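# Find the lighter check weight and set it on dish

## Task

Using the balance, work out which of the four check weights is the light one (the pointer sits over the white mark when the pans are equal and leans toward whichever side is lighter), then rest that weight flat on the red dish while the remaining three stay off it. Nothing may end up inside or beneath the furniture; every object other than the weights and the dish must finish resting directly on the furniture it started on; the result must hold without any robot supporting it; finally open the grippers and pull the arms away.

## Robot and tools

Robots: three identical i2rt Big YAM arms named arm1, arm2 and arm3. Each has six revolute joints, a two-finger gripper and a wrist camera. With joints 1 and 6 at zero and the hand level and aimed forward, the wrist camera rides on top of the hand looking toward the fingertips. Reach is roughly 1.0 m from the joint1 axis. Joints move at different speeds, so the hand can sweep a wide, curved path between postures. Two fixed room cameras, room_a and room_b, also watch the scene.

Frames: one shared scene frame, origin on the floor, +z up. The hand point (URDF link pinch) lies midway between the fingertips; the hand z axis runs along the fingers and the fingers close along its y axis. Each arm's foot pose is real but never printed.

execute_actions: arguments are actions (a list holding exactly one action, or empty) and optional cameras (list of names from arm1_cam_wrist, arm2_cam_wrist, arm3_cam_wrist, room_a, room_b, all; omitted, null or ["all"] gives every camera, [] gives none). An action is an object keyed by robot name; each robot gets its own entry with a single key joints, an object of absolute joint targets (not offsets) by name: joint1_rad, joint2_rad, joint3_rad, joint4_rad, joint5_rad, joint6_rad in radians, and gripper_m in metres. Ranges and done-tolerances: joint1_rad -2.879 to 2.879 (±0.045), rotates the arm about its foot, positive counter-clockwise seen from above, 0 faces the foot's direction; joint2_rad 0 to 3.141 (±0.14), shoulder, 0 has the upper arm pointing back about level, increasing raises then brings it forward; joint3_rad 0 to 3.019 (±0.09), elbow, 0 fully folded, increasing opens; joint4_rad -1.692 to 1.57 (±0.055), hand pitch, positive tips fingers up; joint5_rad -1.57 to 1.57 (±0.03), sideways hand swing, positive to the arm's right; joint6_rad -2.094 to 2.094 (±0.035), hand roll, positive clockwise viewed from behind the hand; gripper_m 0 to 0.093 (±0.003), fingertip gap, with roughly 50 to 62 N per pad at most. Any joint or arm you omit may still be driving toward an earlier target. Unknown keys or out-of-range numbers reject the whole call and nothing moves. All motions in one action start together. Example: {"arm1": {"joints": {"gripper_m": 0.05}}, "arm2": {"joints": {"joint1_rad": 0.3}}}. An empty list just returns state and images; the pictures line lists which camera each image came from.

wait: seconds, 0 to 10; commands nothing, returns the same state and images.

zoom_image: camera (one of the five names) and region [x0, y0, x1, y1] in pixels of that camera's most recent full image, top-left origin, at most 504 by 504. Useful for reading the balance pointer.

read_manual: optional section, only "licences"; returns licence text, no motion.

finished_scene: scene, the integer number of the current scene; irreversible, ends it once the last command has been held, and the result reports success.

Result lines: joint_positions gives readings per arm. joint_status reports how each commanded joint ended: off_target (stopped short, may still be pushing), contact_stop or time_out (target dropped, joint holds where it stopped; after time_out a joint can keep a nearby target and keep pushing, listed under on_its_own), not_followed (a built-in self/inter-arm clearance check withheld the targets; the arm may retry them on later actions until given acceptable ones; a gripper target in the same action still runs). A "joint command not followed" line, often with a cause line, marks that; calls without an action never show it. on_its_own lists what this call did not command; "held at" is the held target, not the actual position. To relieve a pushing joint, command its reported position. Tiny target changes may not move a joint; load-bearing joints sag. Joint torques are raw drive outputs per arm joint, with offsets, scale factors and noise, so they are only a rough hint of load. If one call reports a stop, later motion, wait and finished_scene calls in the same reply are skipped.

Heat: sustained effort warms motors; a MOTOR HOT line appears from 85 °C, and at 100 °C the arm and its gripper go limp (OVER-TEMPERATURE FAULT, joint_status limit_stop_at_motor_heat); resend targets after cooling. Avoid long hard pushes and holding loads while idle.

Cautions: the arms do not stop on contact and can press hard. Arms pressing firmly against each other fails the run, and a hard collision may; nothing reports arm-to-arm contact, and the clearance check ignores fingers, gripper housings and wrist cameras and may react late. Do not drop, slam or knock things off the work area or onto the floor, and keep everything out of and from under the furniture. Loose objects can occasionally get nudged by outside pushes, so check before finishing. The simulation keeps running while you compose replies, with the robots holding the last command. Fewer and shorter robot motions are better.

Each tool is called after "Call:" as name(argument=value, ...) on one line, values as JSON.

## Session

I'll start by looking at the scene.

Call:
execute_actions(actions=[])

Scene clock: 0.00 s.
Joint torques (N m, as the arm reports them, + toward a larger angle): no reading
arm1.joint_positions: joint1_rad=-0.636 joint2_rad=+0.543 joint3_rad=+1.341 joint4_rad=-1.288 joint5_rad=+0.095 joint6_rad=-0.710 gripper_m=+0.095
arm1.joint_status: not commanded
arm1.hand: x=-0.8654 y=-0.0479 z=+1.3641 quat_wxyz=(-0.503, +0.688, -0.514, -0.091) (m; scene frame)
arm2.joint_positions: joint1_rad=+0.506 joint2_rad=+0.487 joint3_rad=+1.331 joint4_rad=-1.237 joint5_rad=+0.009 joint6_rad=+0.250 gripper_m=+0.094
arm2.joint_status: not commanded
arm2.hand: x=-0.2351 y=+0.1390 z=+1.4096 quat_wxyz=(-0.151, +0.720, -0.415, -0.535) (m; scene frame)
arm3.joint_positions: joint1_rad=-0.180 joint2_rad=+0.643 joint3_rad=+1.359 joint4_rad=-1.630 joint5_rad=+0.027 joint6_rad=+0.140 gripper_m=+0.094
arm3.joint_status: not commanded
arm3.hand: x=+1.0686 y=+0.0584 z=+1.2794 quat_wxyz=(-0.249, -0.693, -0.641, +0.215) (m; scene frame)
pictures: arm1_cam_wrist, arm2_cam_wrist, arm3_cam_wrist, room_a, room_b
Images, in order (width x height): arm1_cam_wrist 616x616, arm2_cam_wrist 616x616, arm3_cam_wrist 616x616, room_a 504x504, room_b 504x504.

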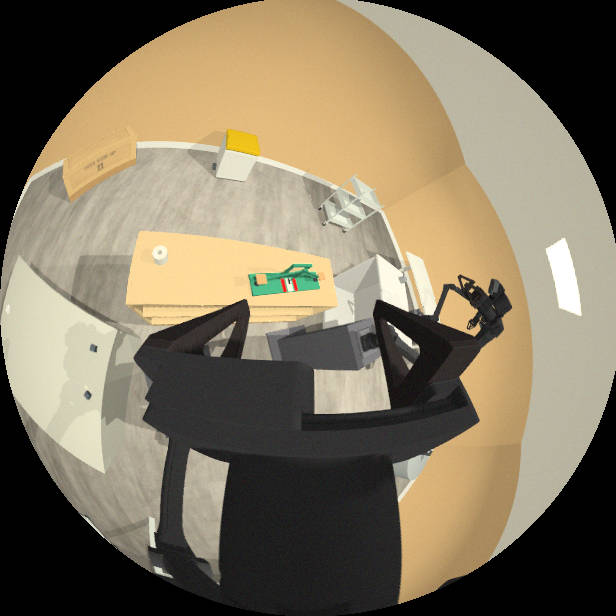

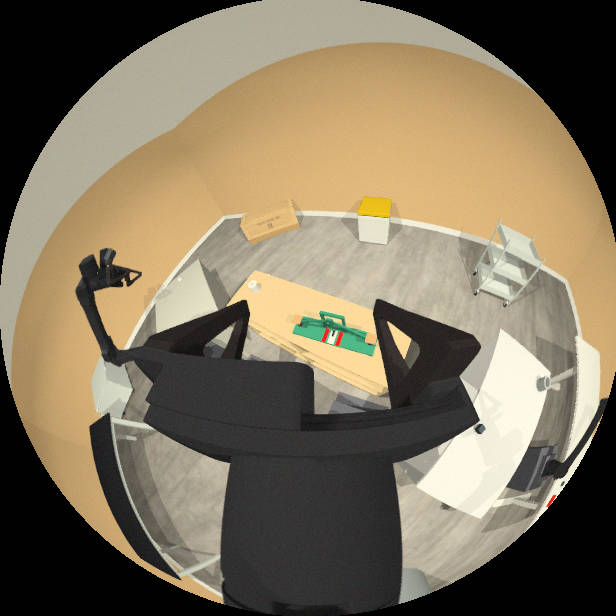

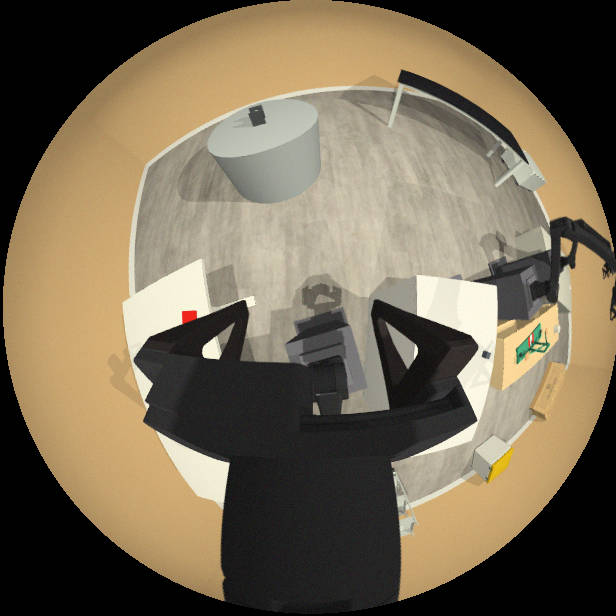

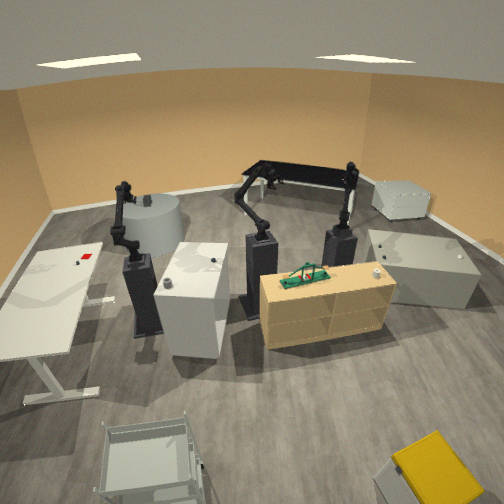

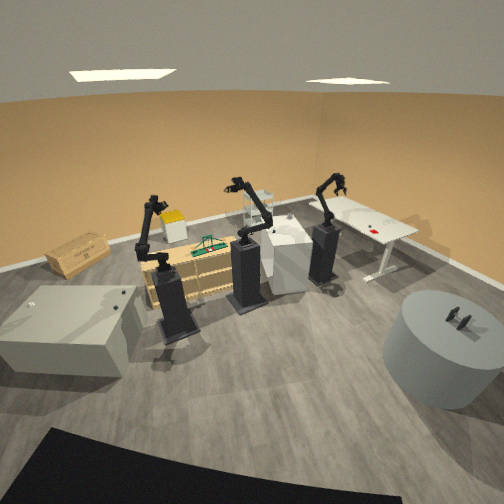

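Call:
zoom_image(camera="room_a", region=[0, 180, 260, 380])

Call:
zoom_image(camera="room_a", region=[230, 180, 504, 380])

Call:
zoom_image(camera="room_b", region=[0, 160, 260, 360])

Call:
zoom_image(camera="room_b", region=[220, 160, 480, 360])

Region (0, 180, 260, 380) of room_a's 504x504 image, scaled by 1.938, with more detail than that image has; it fills the top 388 rows of this view, and the rest is white.

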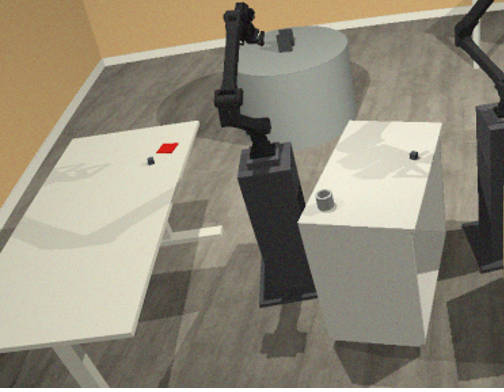

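Region (230, 180, 504, 380) of room_a's 504x504 image, scaled by 1.839, with more detail than that image has; it fills the top 368 rows of this view, and the rest is white.

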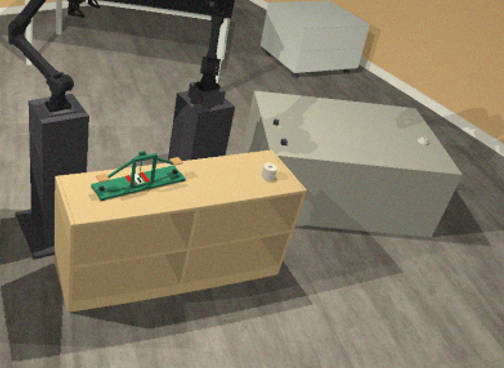

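Region (0, 160, 260, 360) of room_b's 504x504 image, scaled by 1.938, with more detail than that image has; it fills the top 388 rows of this view, and the rest is white.

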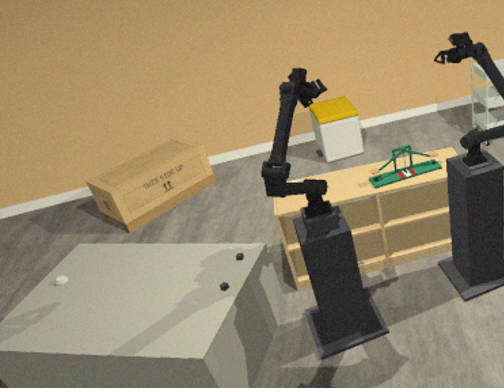

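Region (220, 160, 480, 360) of room_b's 504x504 image, scaled by 1.938, with more detail than that image has; it fills the top 388 rows of this view, and the rest is white.

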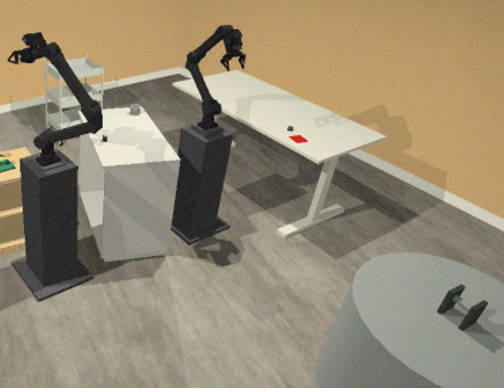

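Call:
zoom_image(camera="arm2_cam_wrist", region=[220, 250, 440, 400])

Call:
zoom_image(camera="arm1_cam_wrist", region=[0, 200, 360, 480])

Call:
zoom_image(camera="room_a", region=[250, 240, 410, 320])

Region (220, 250, 440, 400) of arm2_cam_wrist's 616x616 image, scaled by 2.291, with more detail than that image has; it fills the top 344 rows of this view, and the rest is white.

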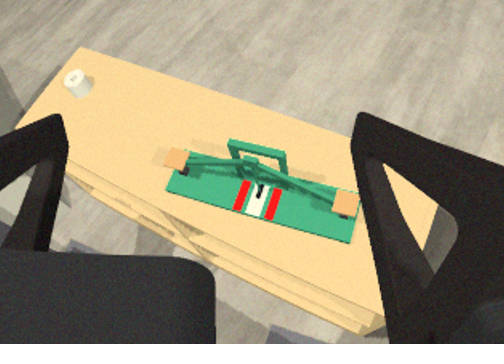

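Region (0, 200, 360, 480) of arm1_cam_wrist's 616x616 image, scaled by 1.400, with more detail than that image has.

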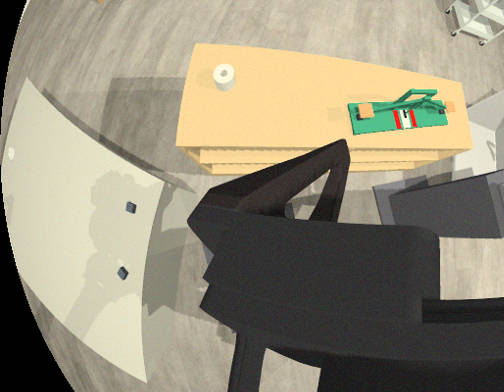

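Region (250, 240, 410, 320) of room_a's 504x504 image, scaled by 3.150, with more detail than that image has.

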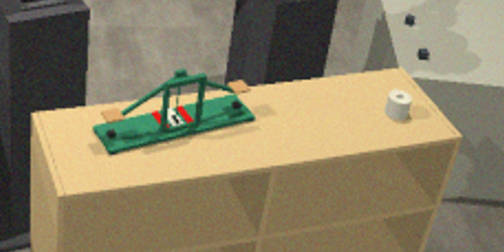

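Call:
zoom_image(camera="arm1_cam_wrist", region=[50, 310, 150, 430])

Call:
zoom_image(camera="arm3_cam_wrist", region=[100, 240, 300, 380])

Call:
zoom_image(camera="arm2_cam_wrist", region=[400, 320, 616, 520])

Region (50, 310, 150, 430) of arm1_cam_wrist's 616x616 image, scaled by 4.200, with more detail than that image has.

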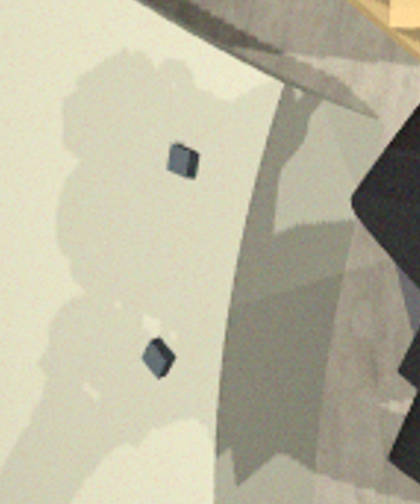

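Region (100, 240, 300, 380) of arm3_cam_wrist's 616x616 image, scaled by 2.520, with more detail than that image has; it fills the top 353 rows of this view, and the rest is white.

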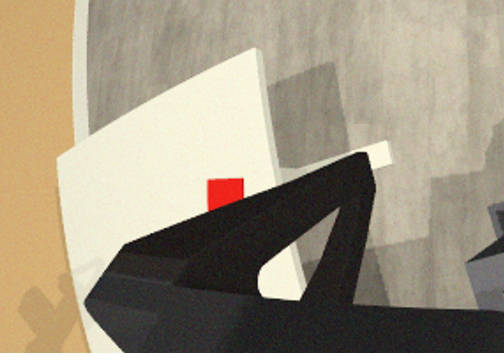

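Region (400, 320, 616, 520) of arm2_cam_wrist's 616x616 image, scaled by 2.333, with more detail than that image has; it fills the top 467 rows of this view, and the rest is white.

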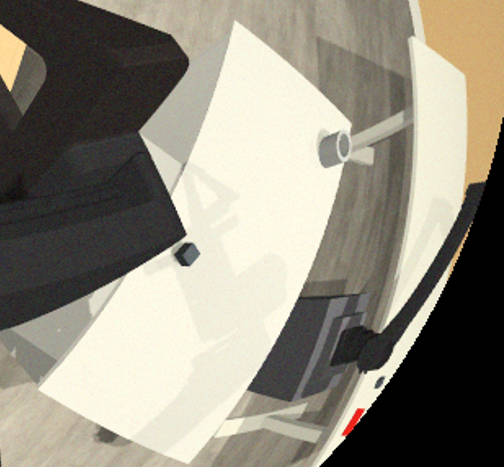

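Call:
zoom_image(camera="arm2_cam_wrist", region=[40, 220, 280, 440])

Region (40, 220, 280, 440) of arm2_cam_wrist's 616x616 image, scaled by 2.100, with more detail than that image has; it fills the top 462 rows of this view, and the rest is white.

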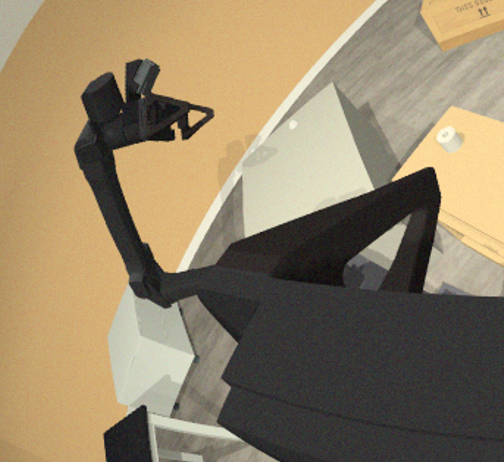

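Call:
execute_actions(actions=[{"arm1": {"joints": {"joint1_rad": 1.026, "joint2_rad": 2.121, "joint3_rad": 1.243, "joint4_rad": -0.693, "joint5_rad": 0.0, "joint6_rad": 0.0, "gripper_m": 0.09}}, "arm2": {"joints": {"joint1_rad": -1.286, "joint2_rad": 1.745, "joint3_rad": 1.437, "joint4_rad": -1.263, "joint5_rad": 0.0, "joint6_rad": 0.0, "gripper_m": 0.09}}, "arm3": {"joints": {"joint1_rad": 0.961, "joint2_rad": 1.971, "joint3_rad": 1.792, "joint4_rad": -1.392, "joint5_rad": 0.0, "joint6_rad": 0.0, "gripper_m": 0.09}}}])

Scene clock: 39.03 s.
Joint torques (N m, as the arm reports them, + toward a larger angle): arm1=[ -0.42 -16.72   5.68   0.58  -0.05   0.21] | arm2=[  0.82 -14.04   9.61   0.04   0.07  -0.12] | arm3=[ -1.73 -17.62   8.55   0.05   0.08  -0.09]
arm1.joint_positions: joint1_rad=+1.033 joint2_rad=+2.129 joint3_rad=+1.244 joint4_rad=-0.701 joint5_rad=-0.002 joint6_rad=-0.016 gripper_m=+0.090
arm1.joint_status: all done
arm1.hand: x=-1.4658 y=-0.1120 z=+0.7038 quat_wxyz=(+0.005, +0.992, -0.123, +0.001) (m; scene frame)
arm2.joint_positions: joint1_rad=-1.291 joint2_rad=+1.765 joint3_rad=+1.417 joint4_rad=-1.259 joint5_rad=+0.001 joint6_rad=+0.010 gripper_m=+0.090
arm2.joint_status: all done
arm2.hand: x=+0.3391 y=+0.2660 z=+0.9635 quat_wxyz=(+0.017, +0.270, -0.963, +0.005) (m; scene frame)
arm3.joint_positions: joint1_rad=+0.963 joint2_rad=+1.964 joint3_rad=+1.785 joint4_rad=-1.389 joint5_rad=-0.001 joint6_rad=+0.016 gripper_m=+0.090
arm3.joint_status: all done
arm3.hand: x=+1.6286 y=+0.0403 z=+0.9541 quat_wxyz=(-0.005, -0.185, -0.983, +0.005) (m; scene frame)
pictures: arm1_cam_wrist, arm2_cam_wrist, arm3_cam_wrist, room_a, room_b
Images, in order (width x height): arm1_cam_wrist 616x616, arm2_cam_wrist 616x616, arm3_cam_wrist 616x616, room_a 504x504, room_b 504x504.

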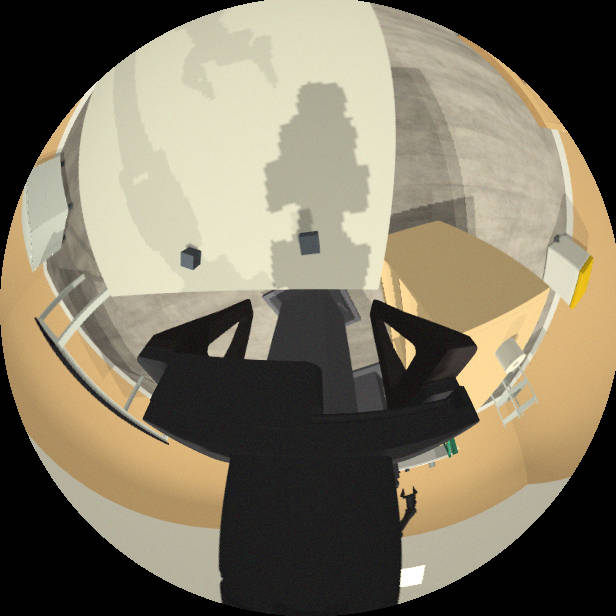

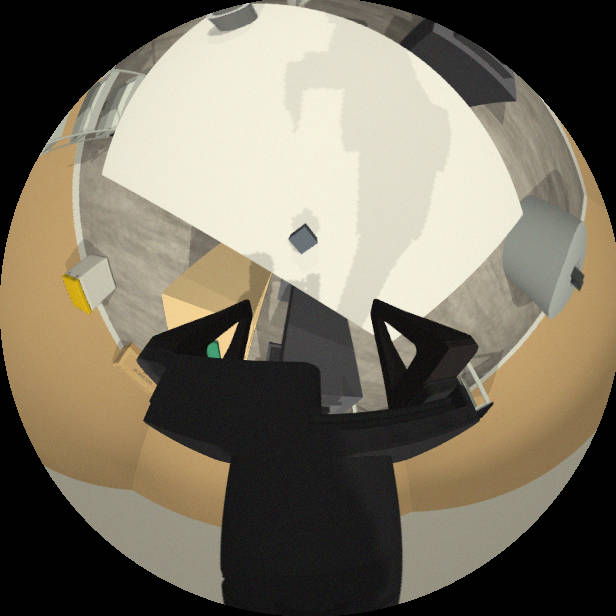

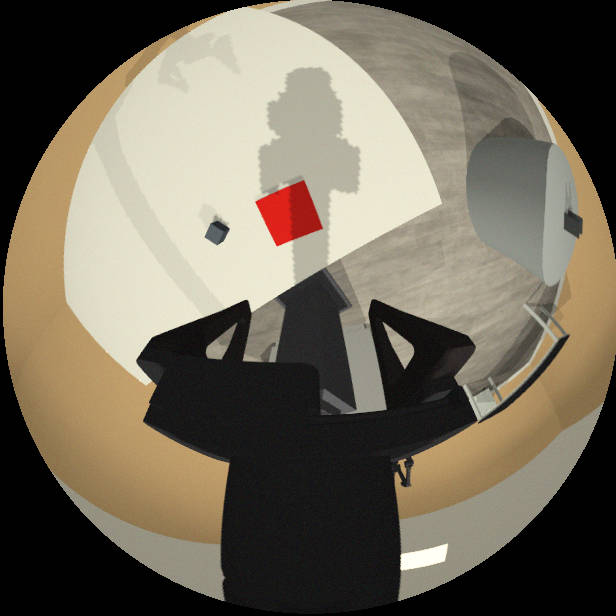

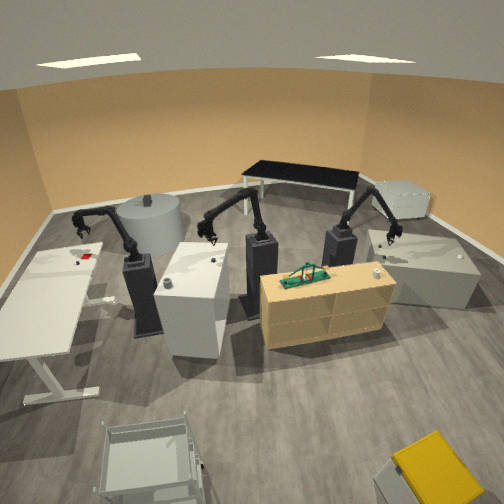

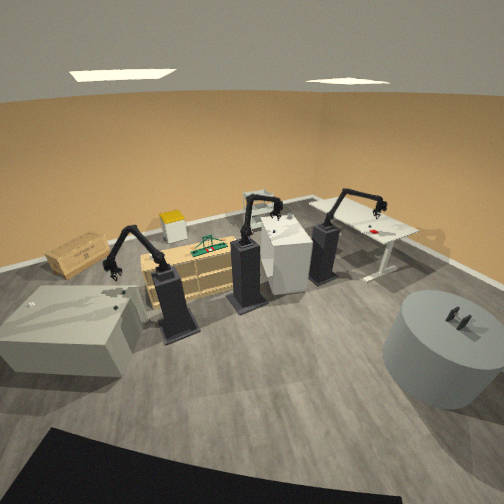

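Call:
zoom_image(camera="arm1_cam_wrist", region=[160, 200, 400, 320])

Call:
zoom_image(camera="arm2_cam_wrist", region=[220, 190, 400, 320])

Call:
zoom_image(camera="arm3_cam_wrist", region=[180, 160, 400, 320])

Region (160, 200, 400, 320) of arm1_cam_wrist's 616x616 image, scaled by 2.100, with more detail than that image has.

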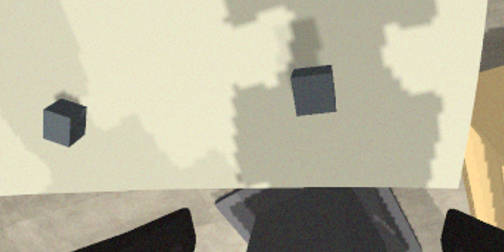

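Region (220, 190, 400, 320) of arm2_cam_wrist's 616x616 image, scaled by 2.800, with more detail than that image has.

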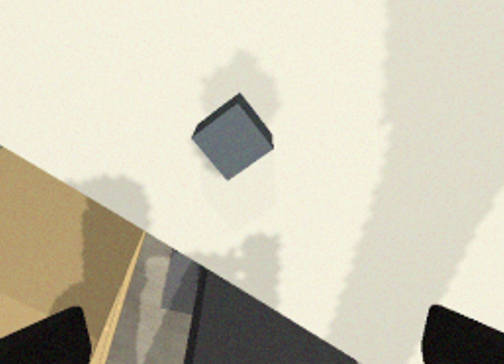

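Region (180, 160, 400, 320) of arm3_cam_wrist's 616x616 image, scaled by 2.291, with more detail than that image has; it fills the top 367 rows of this view, and the rest is white.

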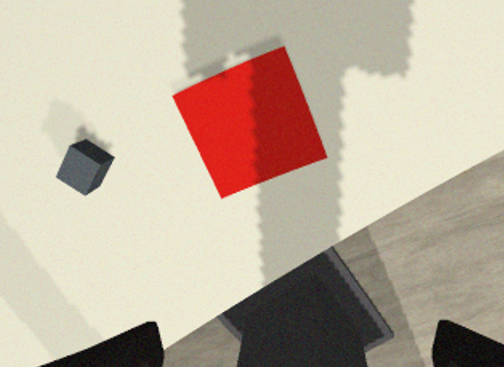

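Call:
execute_actions(actions=[{"arm1": {"joints": {"joint1_rad": 1.033, "joint2_rad": 2.384, "joint3_rad": 1.258, "joint4_rad": -0.444, "joint6_rad": -0.12}}, "arm2": {"joints": {"joint1_rad": -1.276, "joint2_rad": 1.848, "joint3_rad": 1.335, "joint4_rad": -1.048, "joint6_rad": -0.65}}, "arm3": {"joints": {"joint1_rad": 1.19, "joint2_rad": 2.179, "joint3_rad": 1.858, "joint4_rad": -1.25}}}], cameras=["arm1_cam_wrist", "arm2_cam_wrist", "arm3_cam_wrist"])

Scene clock: 57.53 s.
Joint torques (N m, as the arm reports them, + toward a larger angle): arm1=[ -0.26 -16.33   4.77   0.89  -0.05  -0.03] | arm2=[  0.82 -14.96   7.72   0.62   0.02  -0.12] | arm3=[ -1.29 -20.79   9.59   0.35   0.12  -0.1 ]
arm1.joint_positions: joint1_rad=+1.033 joint2_rad=+2.394 joint3_rad=+1.244 joint4_rad=-0.458 joint5_rad=-0.002 joint6_rad=-0.104 gripper_m=+0.090
arm1.joint_status: all done
arm1.hand: x=-1.4427 y=-0.1192 z=+0.5730 quat_wxyz=(+0.007, +0.997, -0.079, +0.012) (m; scene frame)
arm2.joint_positions: joint1_rad=-1.287 joint2_rad=+1.871 joint3_rad=+1.329 joint4_rad=-1.056 joint5_rad=+0.001 joint6_rad=-0.640 gripper_m=+0.090
arm2.joint_status: all done
arm2.hand: x=+0.3442 y=+0.2716 z=+0.8798 quat_wxyz=(+0.014, +0.565, -0.825, -0.001) (m; scene frame)
arm3.joint_positions: joint1_rad=+1.185 joint2_rad=+2.183 joint3_rad=+1.829 joint4_rad=-1.259 joint5_rad=-0.002 joint6_rad=+0.016 gripper_m=+0.090
arm3.joint_status: all done
arm3.hand: x=+1.6981 y=+0.1645 z=+0.8353 quat_wxyz=(+0.019, -0.075, -0.997, +0.004) (m; scene frame)
pictures: arm1_cam_wrist, arm2_cam_wrist, arm3_cam_wrist
Images, in order (width x height): arm1_cam_wrist 616x616, arm2_cam_wrist 616x616, arm3_cam_wrist 616x616.

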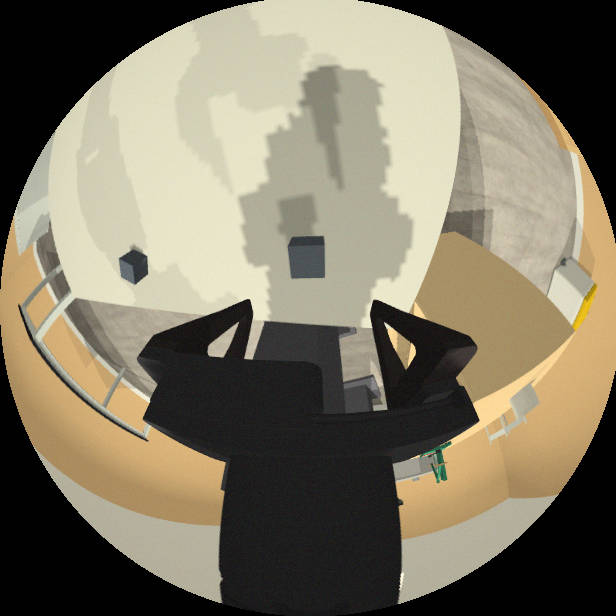

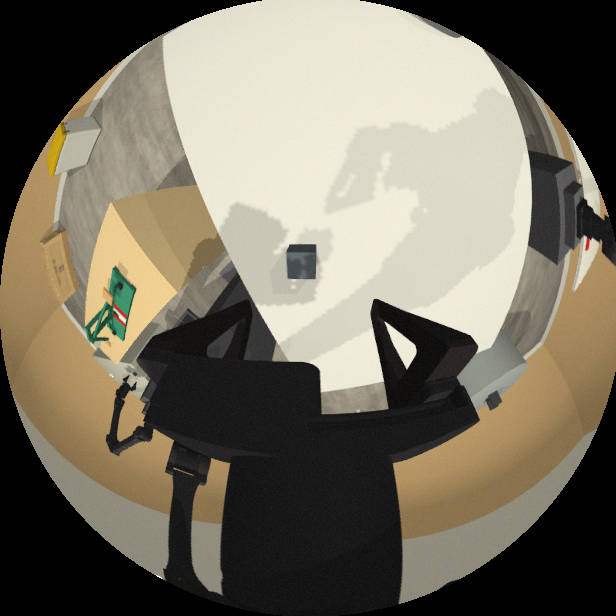

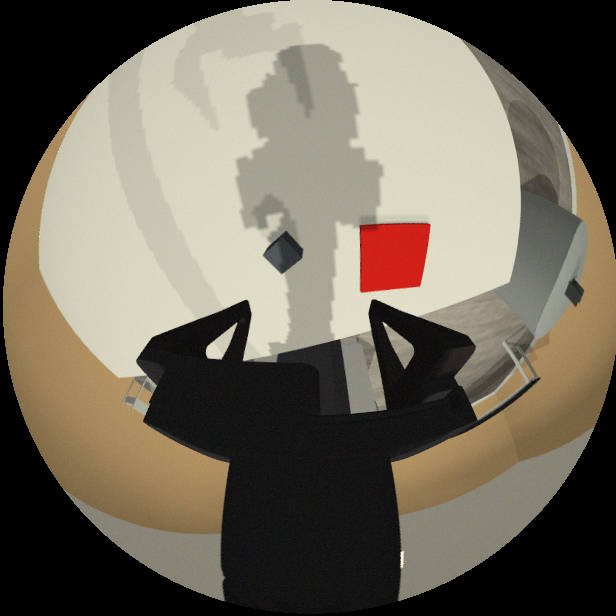

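Call:
zoom_image(camera="arm1_cam_wrist", region=[230, 210, 390, 320])

Call:
zoom_image(camera="arm2_cam_wrist", region=[230, 210, 390, 320])

Call:
zoom_image(camera="arm3_cam_wrist", region=[230, 200, 450, 320])

Region (230, 210, 390, 320) of arm1_cam_wrist's 616x616 image, scaled by 3.150, with more detail than that image has; it fills the top 346 rows of this view, and the rest is white.

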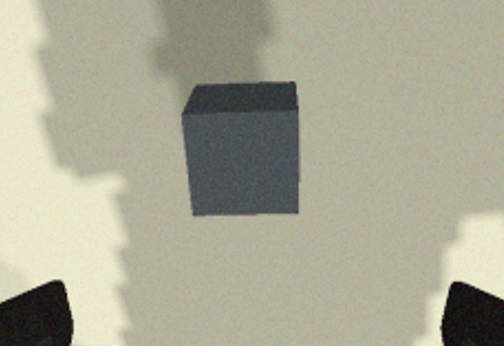

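Region (230, 210, 390, 320) of arm2_cam_wrist's 616x616 image, scaled by 3.150, with more detail than that image has; it fills the top 346 rows of this view, and the rest is white.

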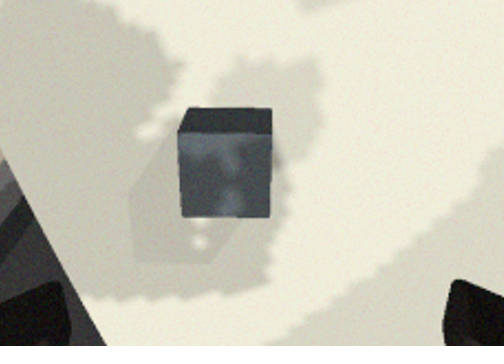

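Region (230, 200, 450, 320) of arm3_cam_wrist's 616x616 image, scaled by 2.291, with more detail than that image has; it fills the top 275 rows of this view, and the rest is white.

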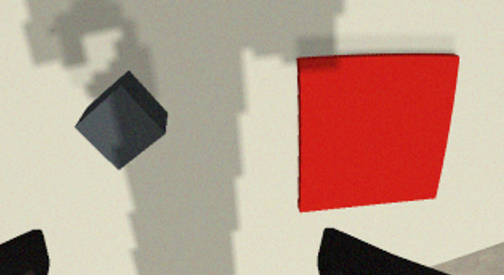

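Call:
execute_actions(actions=[{"arm1": {"joints": {"joint1_rad": 1.045, "joint2_rad": 2.446, "joint3_rad": 1.33, "joint4_rad": -0.44}}, "arm2": {"joints": {"joint1_rad": -1.258, "joint2_rad": 1.9, "joint3_rad": 1.27, "joint4_rad": -0.907}}, "arm3": {"joints": {"joint1_rad": 1.24, "joint2_rad": 2.21, "joint3_rad": 1.815, "joint4_rad": -1.162, "joint6_rad": -0.7}}}], cameras=["arm1_cam_wrist", "arm2_cam_wrist", "arm3_cam_wrist"])

Scene clock: 84.43 s.
Joint torques (N m, as the arm reports them, + toward a larger angle): arm1=[  0.48 -16.68   6.02   0.84  -0.05  -0.04] | arm2=[  0.45 -14.06   6.72   0.69   0.01  -0.11] | arm3=[ -1.9  -18.75   6.72   0.7    0.05  -0.05]
arm1.joint_positions: joint1_rad=+1.033 joint2_rad=+2.441 joint3_rad=+1.304 joint4_rad=-0.453 joint5_rad=-0.002 joint6_rad=-0.104 gripper_m=+0.090
arm1.joint_status: all done
arm1.hand: x=-1.4612 y=-0.1143 z=+0.5598 quat_wxyz=(+0.005, +0.997, -0.079, +0.003) (m; scene frame)
arm2.joint_positions: joint1_rad=-1.265 joint2_rad=+1.911 joint3_rad=+1.271 joint4_rad=-0.916 joint5_rad=+0.001 joint6_rad=-0.641 gripper_m=+0.090
arm2.joint_status: all done
arm2.hand: x=+0.3403 y=+0.2831 z=+0.8410 quat_wxyz=(-0.007, +0.574, -0.819, +0.000) (m; scene frame)
arm3.joint_positions: joint1_rad=+1.245 joint2_rad=+2.183 joint3_rad=+1.829 joint4_rad=-1.175 joint5_rad=-0.002 joint6_rad=-0.682 gripper_m=+0.090
arm3.joint_status: all done
arm3.hand: x=+1.7226 y=+0.2013 z=+0.8349 quat_wxyz=(-0.019, +0.299, -0.954, +0.013) (m; scene frame)
pictures: arm1_cam_wrist, arm2_cam_wrist, arm3_cam_wrist
Images, in order (width x height): arm1_cam_wrist 616x616, arm2_cam_wrist 616x616, arm3_cam_wrist 616x616.

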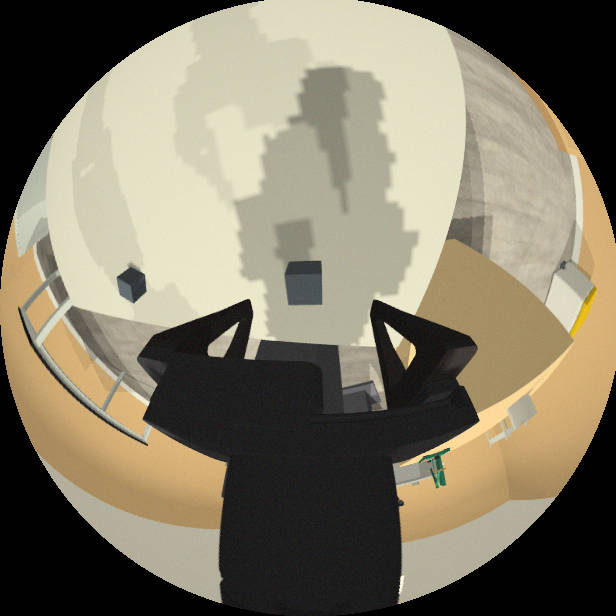

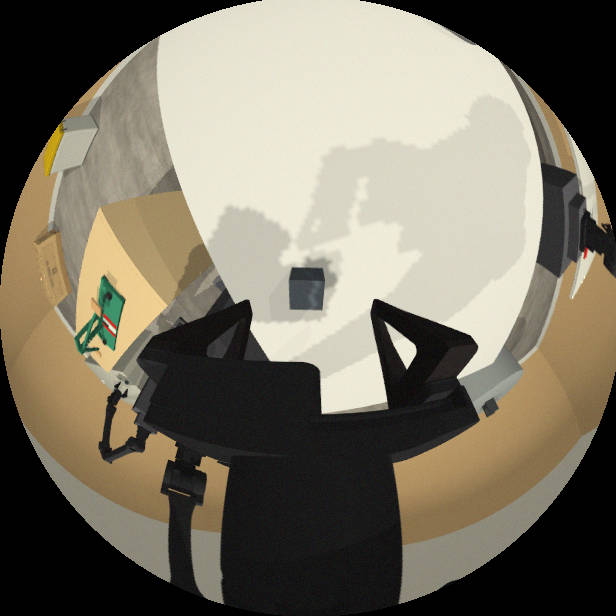

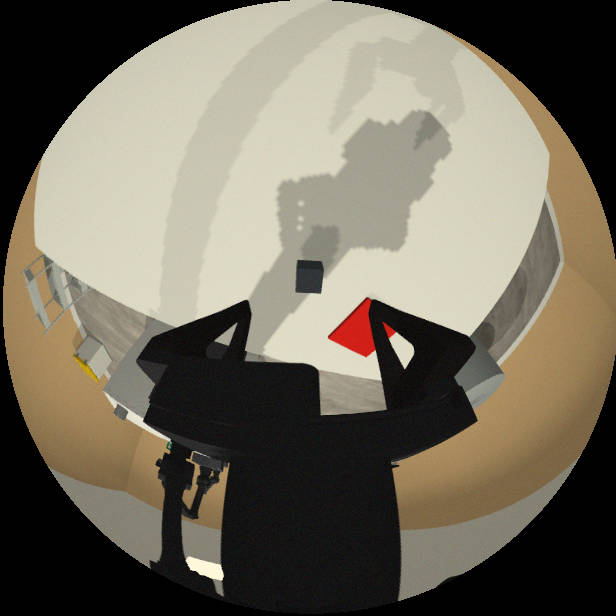

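Call:
zoom_image(camera="arm1_cam_wrist", region=[230, 230, 390, 340])

Call:
zoom_image(camera="arm2_cam_wrist", region=[230, 230, 390, 340])

Call:
zoom_image(camera="arm3_cam_wrist", region=[230, 230, 390, 340])

Region (230, 230, 390, 340) of arm1_cam_wrist's 616x616 image, scaled by 3.150, with more detail than that image has; it fills the top 346 rows of this view, and the rest is white.

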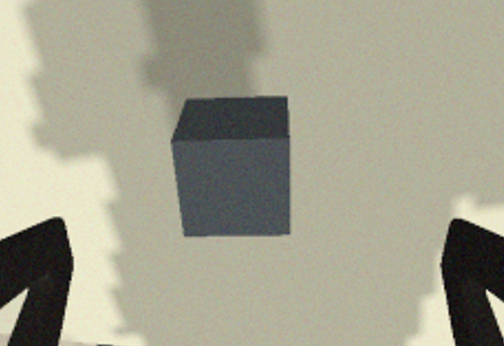

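Region (230, 230, 390, 340) of arm2_cam_wrist's 616x616 image, scaled by 3.150, with more detail than that image has; it fills the top 346 rows of this view, and the rest is white.

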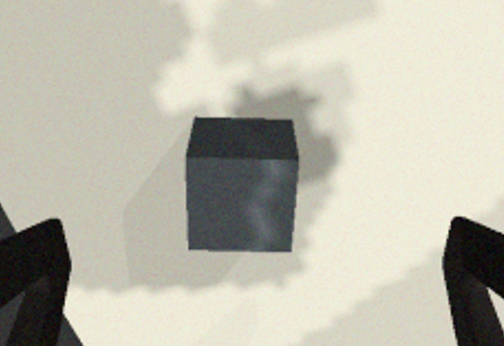

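Region (230, 230, 390, 340) of arm3_cam_wrist's 616x616 image, scaled by 3.150, with more detail than that image has; it fills the top 346 rows of this view, and the rest is white.

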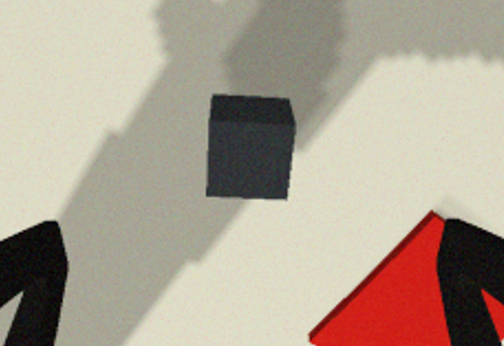

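Call:
execute_actions(actions=[{"arm1": {"joints": {"joint2_rad": 2.541, "joint3_rad": 1.378, "joint4_rad": -0.391}}, "arm2": {"joints": {"joint2_rad": 1.975, "joint3_rad": 1.243, "joint4_rad": -0.817}}}], cameras=["arm1_cam_wrist", "arm2_cam_wrist"])

Scene clock: 93.37 s.
Joint torques (N m, as the arm reports them, + toward a larger angle): arm1=[  0.39 -18.24   4.74   0.84  -0.03  -0.03] | arm2=[  0.63 -15.38   6.39   0.63   0.03  -0.12] | arm3=[ -1.81 -18.76   6.68   0.71   0.05  -0.13]
arm1.joint_positions: joint1_rad=+1.033 joint2_rad=+2.548 joint3_rad=+1.363 joint4_rad=-0.403 joint5_rad=-0.002 joint6_rad=-0.104 gripper_m=+0.090
arm1.joint_status: all done
arm1.hand: x=-1.4636 y=-0.1140 z=+0.5158 quat_wxyz=(+0.005, +0.997, -0.079, +0.002) (m; scene frame)
arm2.joint_positions: joint1_rad=-1.265 joint2_rad=+1.990 joint3_rad=+1.242 joint4_rad=-0.825 joint5_rad=+0.001 joint6_rad=-0.641 gripper_m=+0.090
arm2.joint_status: all done
arm2.hand: x=+0.3363 y=+0.2804 z=+0.7932 quat_wxyz=(+0.001, +0.574, -0.819, +0.000) (m; scene frame)
arm3.joint_positions: joint1_rad=+1.245 joint2_rad=+2.183 joint3_rad=+1.829 joint4_rad=-1.175 joint5_rad=-0.002 joint6_rad=-0.682 gripper_m=+0.090
arm3.joint_status: not commanded
arm3.hand: x=+1.7226 y=+0.2013 z=+0.8349 quat_wxyz=(-0.019, +0.300, -0.954, +0.013) (m; scene frame)
pictures: arm1_cam_wrist, arm2_cam_wrist
Images, in order (width x height): arm1_cam_wrist 616x616, arm2_cam_wrist 616x616.

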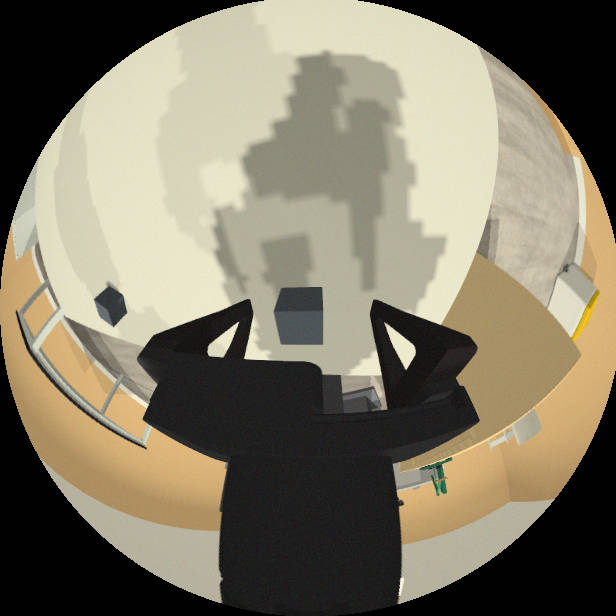

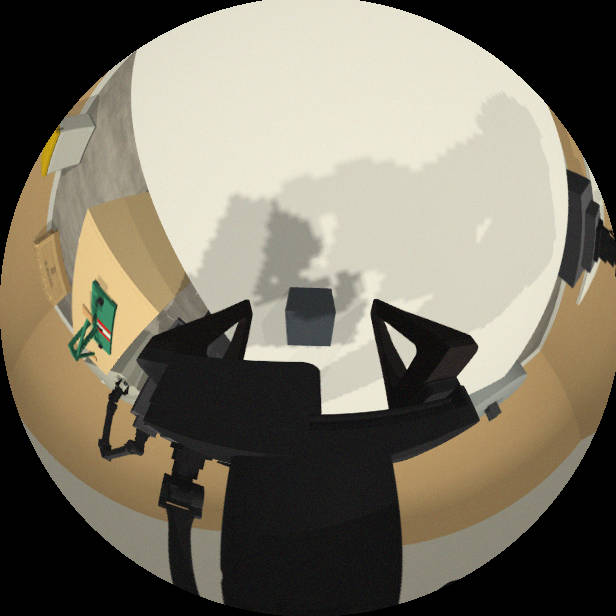

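Call:
execute_actions(actions=[{"arm1": {"joints": {"gripper_m": 0.022}}, "arm2": {"joints": {"gripper_m": 0.022}}}], cameras=["arm1_cam_wrist", "arm2_cam_wrist"])

Scene clock: 94.60 s.
Joint torques (N m, as the arm reports them, + toward a larger angle): arm1=[  0.64 -17.51   4.69   0.78  -0.01  -0.06] | arm2=[  0.69 -14.85   6.36   0.55   0.02  -0.11] | arm3=[ -2.18 -18.75   6.72   0.74   0.06  -0.12]
arm1.joint_positions: joint1_rad=+1.034 joint2_rad=+2.548 joint3_rad=+1.363 joint4_rad=-0.403 joint5_rad=-0.002 joint6_rad=-0.106 gripper_m=+0.030
arm1.joint_status: gripper_m off_target (ended at +0.030, target +0.022)
arm1.hand: x=-1.4637 y=-0.1147 z=+0.5158 quat_wxyz=(+0.005, +0.997, -0.078, +0.002) (m; scene frame)
arm2.joint_positions: joint1_rad=-1.265 joint2_rad=+1.990 joint3_rad=+1.242 joint4_rad=-0.825 joint5_rad=+0.001 joint6_rad=-0.641 gripper_m=+0.029
arm2.joint_status: gripper_m off_target (ended at +0.029, target +0.022)
arm2.hand: x=+0.3363 y=+0.2805 z=+0.7932 quat_wxyz=(+0.001, +0.575, -0.818, +0.000) (m; scene frame)
arm3.joint_positions: joint1_rad=+1.245 joint2_rad=+2.183 joint3_rad=+1.829 joint4_rad=-1.175 joint5_rad=-0.002 joint6_rad=-0.682 gripper_m=+0.090
arm3.joint_status: not commanded
arm3.hand: x=+1.7226 y=+0.2013 z=+0.8349 quat_wxyz=(-0.019, +0.300, -0.954, +0.013) (m; scene frame)
pictures: arm1_cam_wrist, arm2_cam_wrist
Images, in order (width x height): arm1_cam_wrist 616x616, arm2_cam_wrist 616x616.

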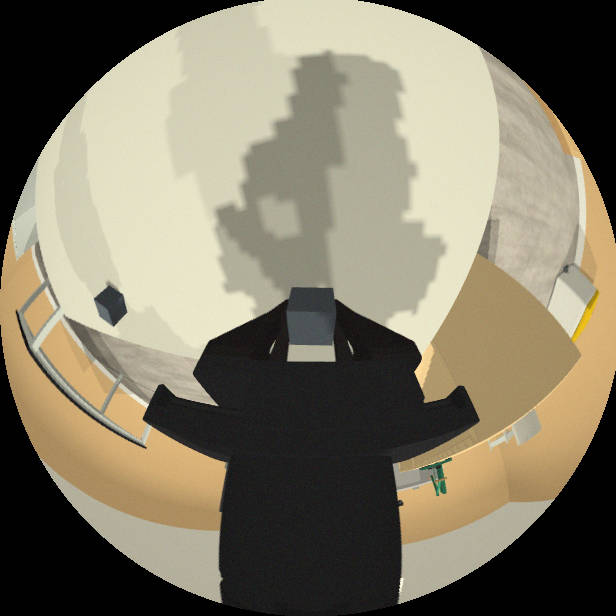

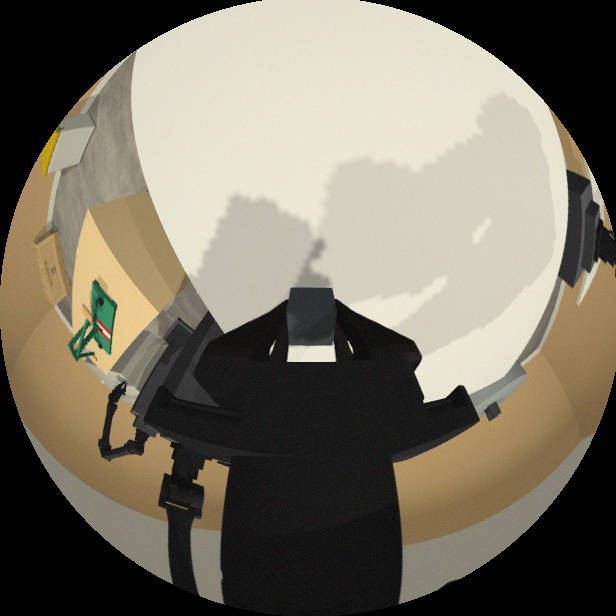

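Call:
execute_actions(actions=[{"arm1": {"joints": {"joint2_rad": 2.08, "joint3_rad": 1.76, "joint4_rad": -1.229}}, "arm2": {"joints": {"joint2_rad": 1.74, "joint4_rad": -1.063}}}], cameras=["room_a"])

Scene clock: 102.50 s.
Joint torques (N m, as the arm reports them, + toward a larger angle): arm1=[  0.63 -20.83   9.24  -0.3   -0.01  -0.05] | arm2=[  0.63 -12.74   8.06  -0.06   0.03  -0.1 ] | arm3=[ -2.12 -18.6    6.68   0.72   0.06  -0.13]
arm1.joint_positions: joint1_rad=+1.034 joint2_rad=+2.108 joint3_rad=+1.744 joint4_rad=-1.217 joint5_rad=-0.002 joint6_rad=-0.106 gripper_m=+0.030
arm1.joint_status: all done
arm1.hand: x=-1.5706 y=-0.0835 z=+0.8702 quat_wxyz=(+0.004, +0.997, -0.078, -0.002) (m; scene frame)
arm2.joint_positions: joint1_rad=-1.265 joint2_rad=+1.749 joint3_rad=+1.236 joint4_rad=-1.057 joint5_rad=+0.001 joint6_rad=-0.641 gripper_m=+0.029
arm2.joint_status: all done
arm2.hand: x=+0.3123 y=+0.2645 z=+0.9078 quat_wxyz=(+0.000, +0.575, -0.818, +0.000) (m; scene frame)
arm3.joint_positions: joint1_rad=+1.245 joint2_rad=+2.183 joint3_rad=+1.829 joint4_rad=-1.175 joint5_rad=-0.002 joint6_rad=-0.682 gripper_m=+0.090
arm3.joint_status: not commanded
arm3.hand: x=+1.7226 y=+0.2013 z=+0.8349 quat_wxyz=(-0.019, +0.300, -0.954, +0.013) (m; scene frame)
pictures: room_a
Images, in order (width x height): room_a 504x504.

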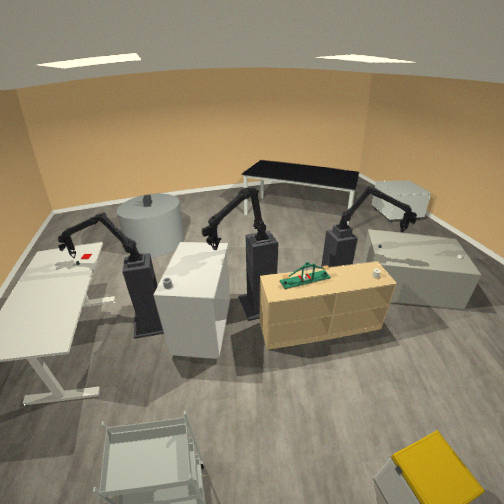

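Call:
execute_actions(actions=[{"arm1": {"joints": {"joint1_rad": -0.826, "joint6_rad": 0.757}}, "arm2": {"joints": {"joint1_rad": 0.149, "joint2_rad": 1.665, "joint3_rad": 1.044, "joint4_rad": -0.933, "joint6_rad": 1.727}}}], cameras=["arm1_cam_wrist", "arm2_cam_wrist", "room_a"])

Scene clock: 105.73 s.
Joint torques (N m, as the arm reports them, + toward a larger angle): arm1=[  1.03 -20.54   9.08  -0.33  -0.14   0.21] | arm2=[ -0.24 -11.52   6.71   0.31   0.25   0.11] | arm3=[ -1.9  -18.78   6.72   0.73   0.06  -0.13]
arm1.joint_positions: joint1_rad=-0.839 joint2_rad=+2.108 joint3_rad=+1.744 joint4_rad=-1.217 joint5_rad=+0.002 joint6_rad=+0.742 gripper_m=+0.030
arm1.joint_status: all done
arm1.hand: x=-0.6274 y=+0.2851 z=+0.8566 quat_wxyz=(+0.009, +0.133, -0.991, +0.005) (m; scene frame)
arm2.joint_positions: joint1_rad=+0.152 joint2_rad=+1.680 joint3_rad=+1.046 joint4_rad=-0.933 joint5_rad=-0.002 joint6_rad=+1.716 gripper_m=+0.029
arm2.joint_status: all done
arm2.hand: x=-0.2783 y=+0.3954 z=+0.8779 quat_wxyz=(+0.002, +0.141, -0.990, -0.002) (m; scene frame)
arm3.joint_positions: joint1_rad=+1.245 joint2_rad=+2.183 joint3_rad=+1.829 joint4_rad=-1.175 joint5_rad=-0.002 joint6_rad=-0.682 gripper_m=+0.090
arm3.joint_status: not commanded
arm3.hand: x=+1.7226 y=+0.2013 z=+0.8349 quat_wxyz=(-0.019, +0.300, -0.954, +0.013) (m; scene frame)
pictures: arm1_cam_wrist, arm2_cam_wrist, room_a
Images, in order (width x height): arm1_cam_wrist 616x616, arm2_cam_wrist 616x616, room_a 504x504.

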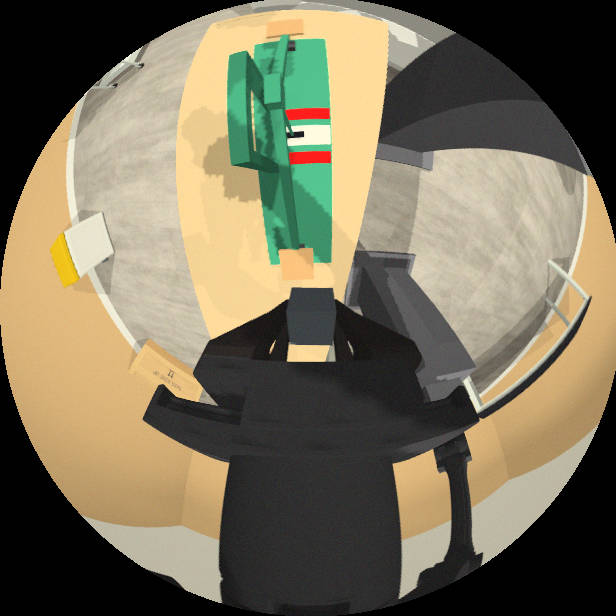

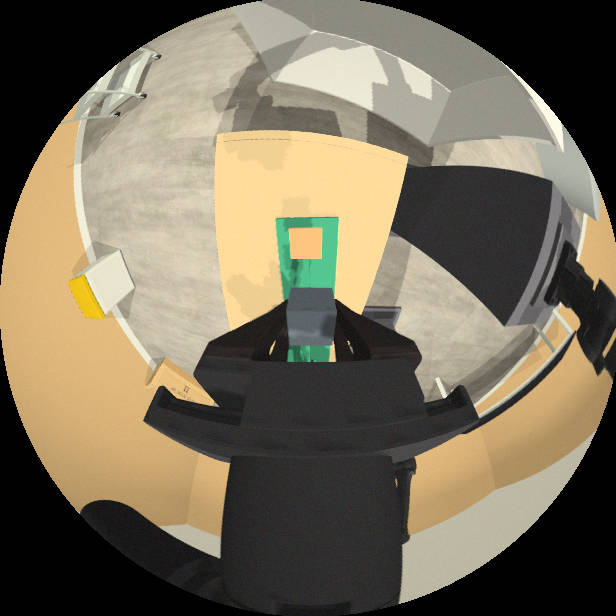

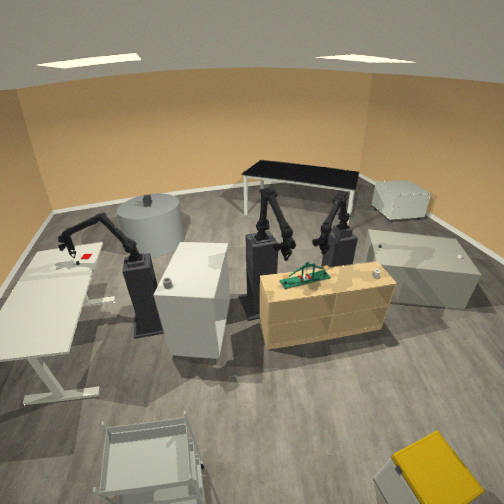

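Call:
zoom_image(camera="arm1_cam_wrist", region=[220, 200, 400, 330])

Call:
zoom_image(camera="arm2_cam_wrist", region=[220, 200, 400, 330])

Call:
zoom_image(camera="arm1_cam_wrist", region=[200, 0, 400, 280])

Region (220, 200, 400, 330) of arm1_cam_wrist's 616x616 image, scaled by 2.800, with more detail than that image has.

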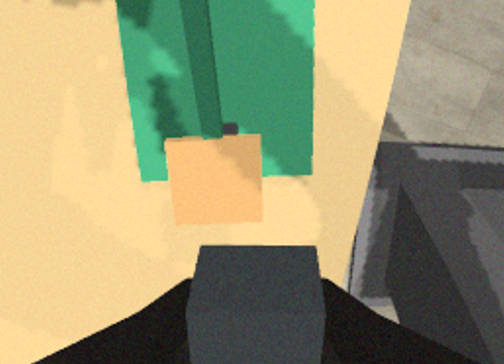

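Region (220, 200, 400, 330) of arm2_cam_wrist's 616x616 image, scaled by 2.800, with more detail than that image has.

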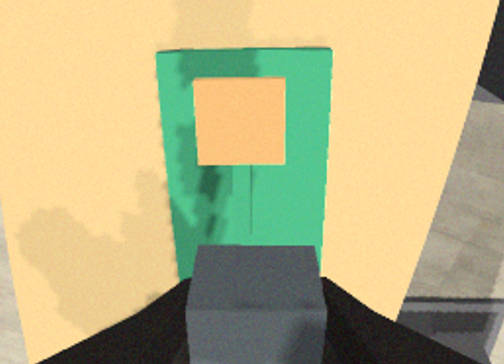

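Region (200, 0, 400, 280) of arm1_cam_wrist's 616x616 image, scaled by 1.800, with more detail than that image has; it fills the left 360 columns of this view, and the rest is white.

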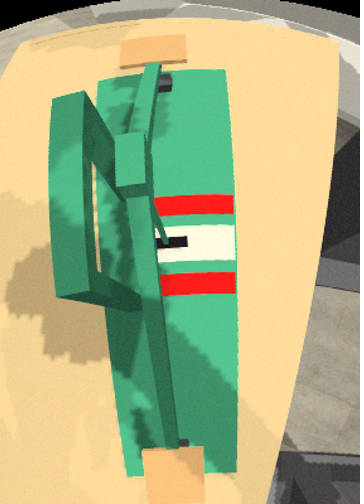

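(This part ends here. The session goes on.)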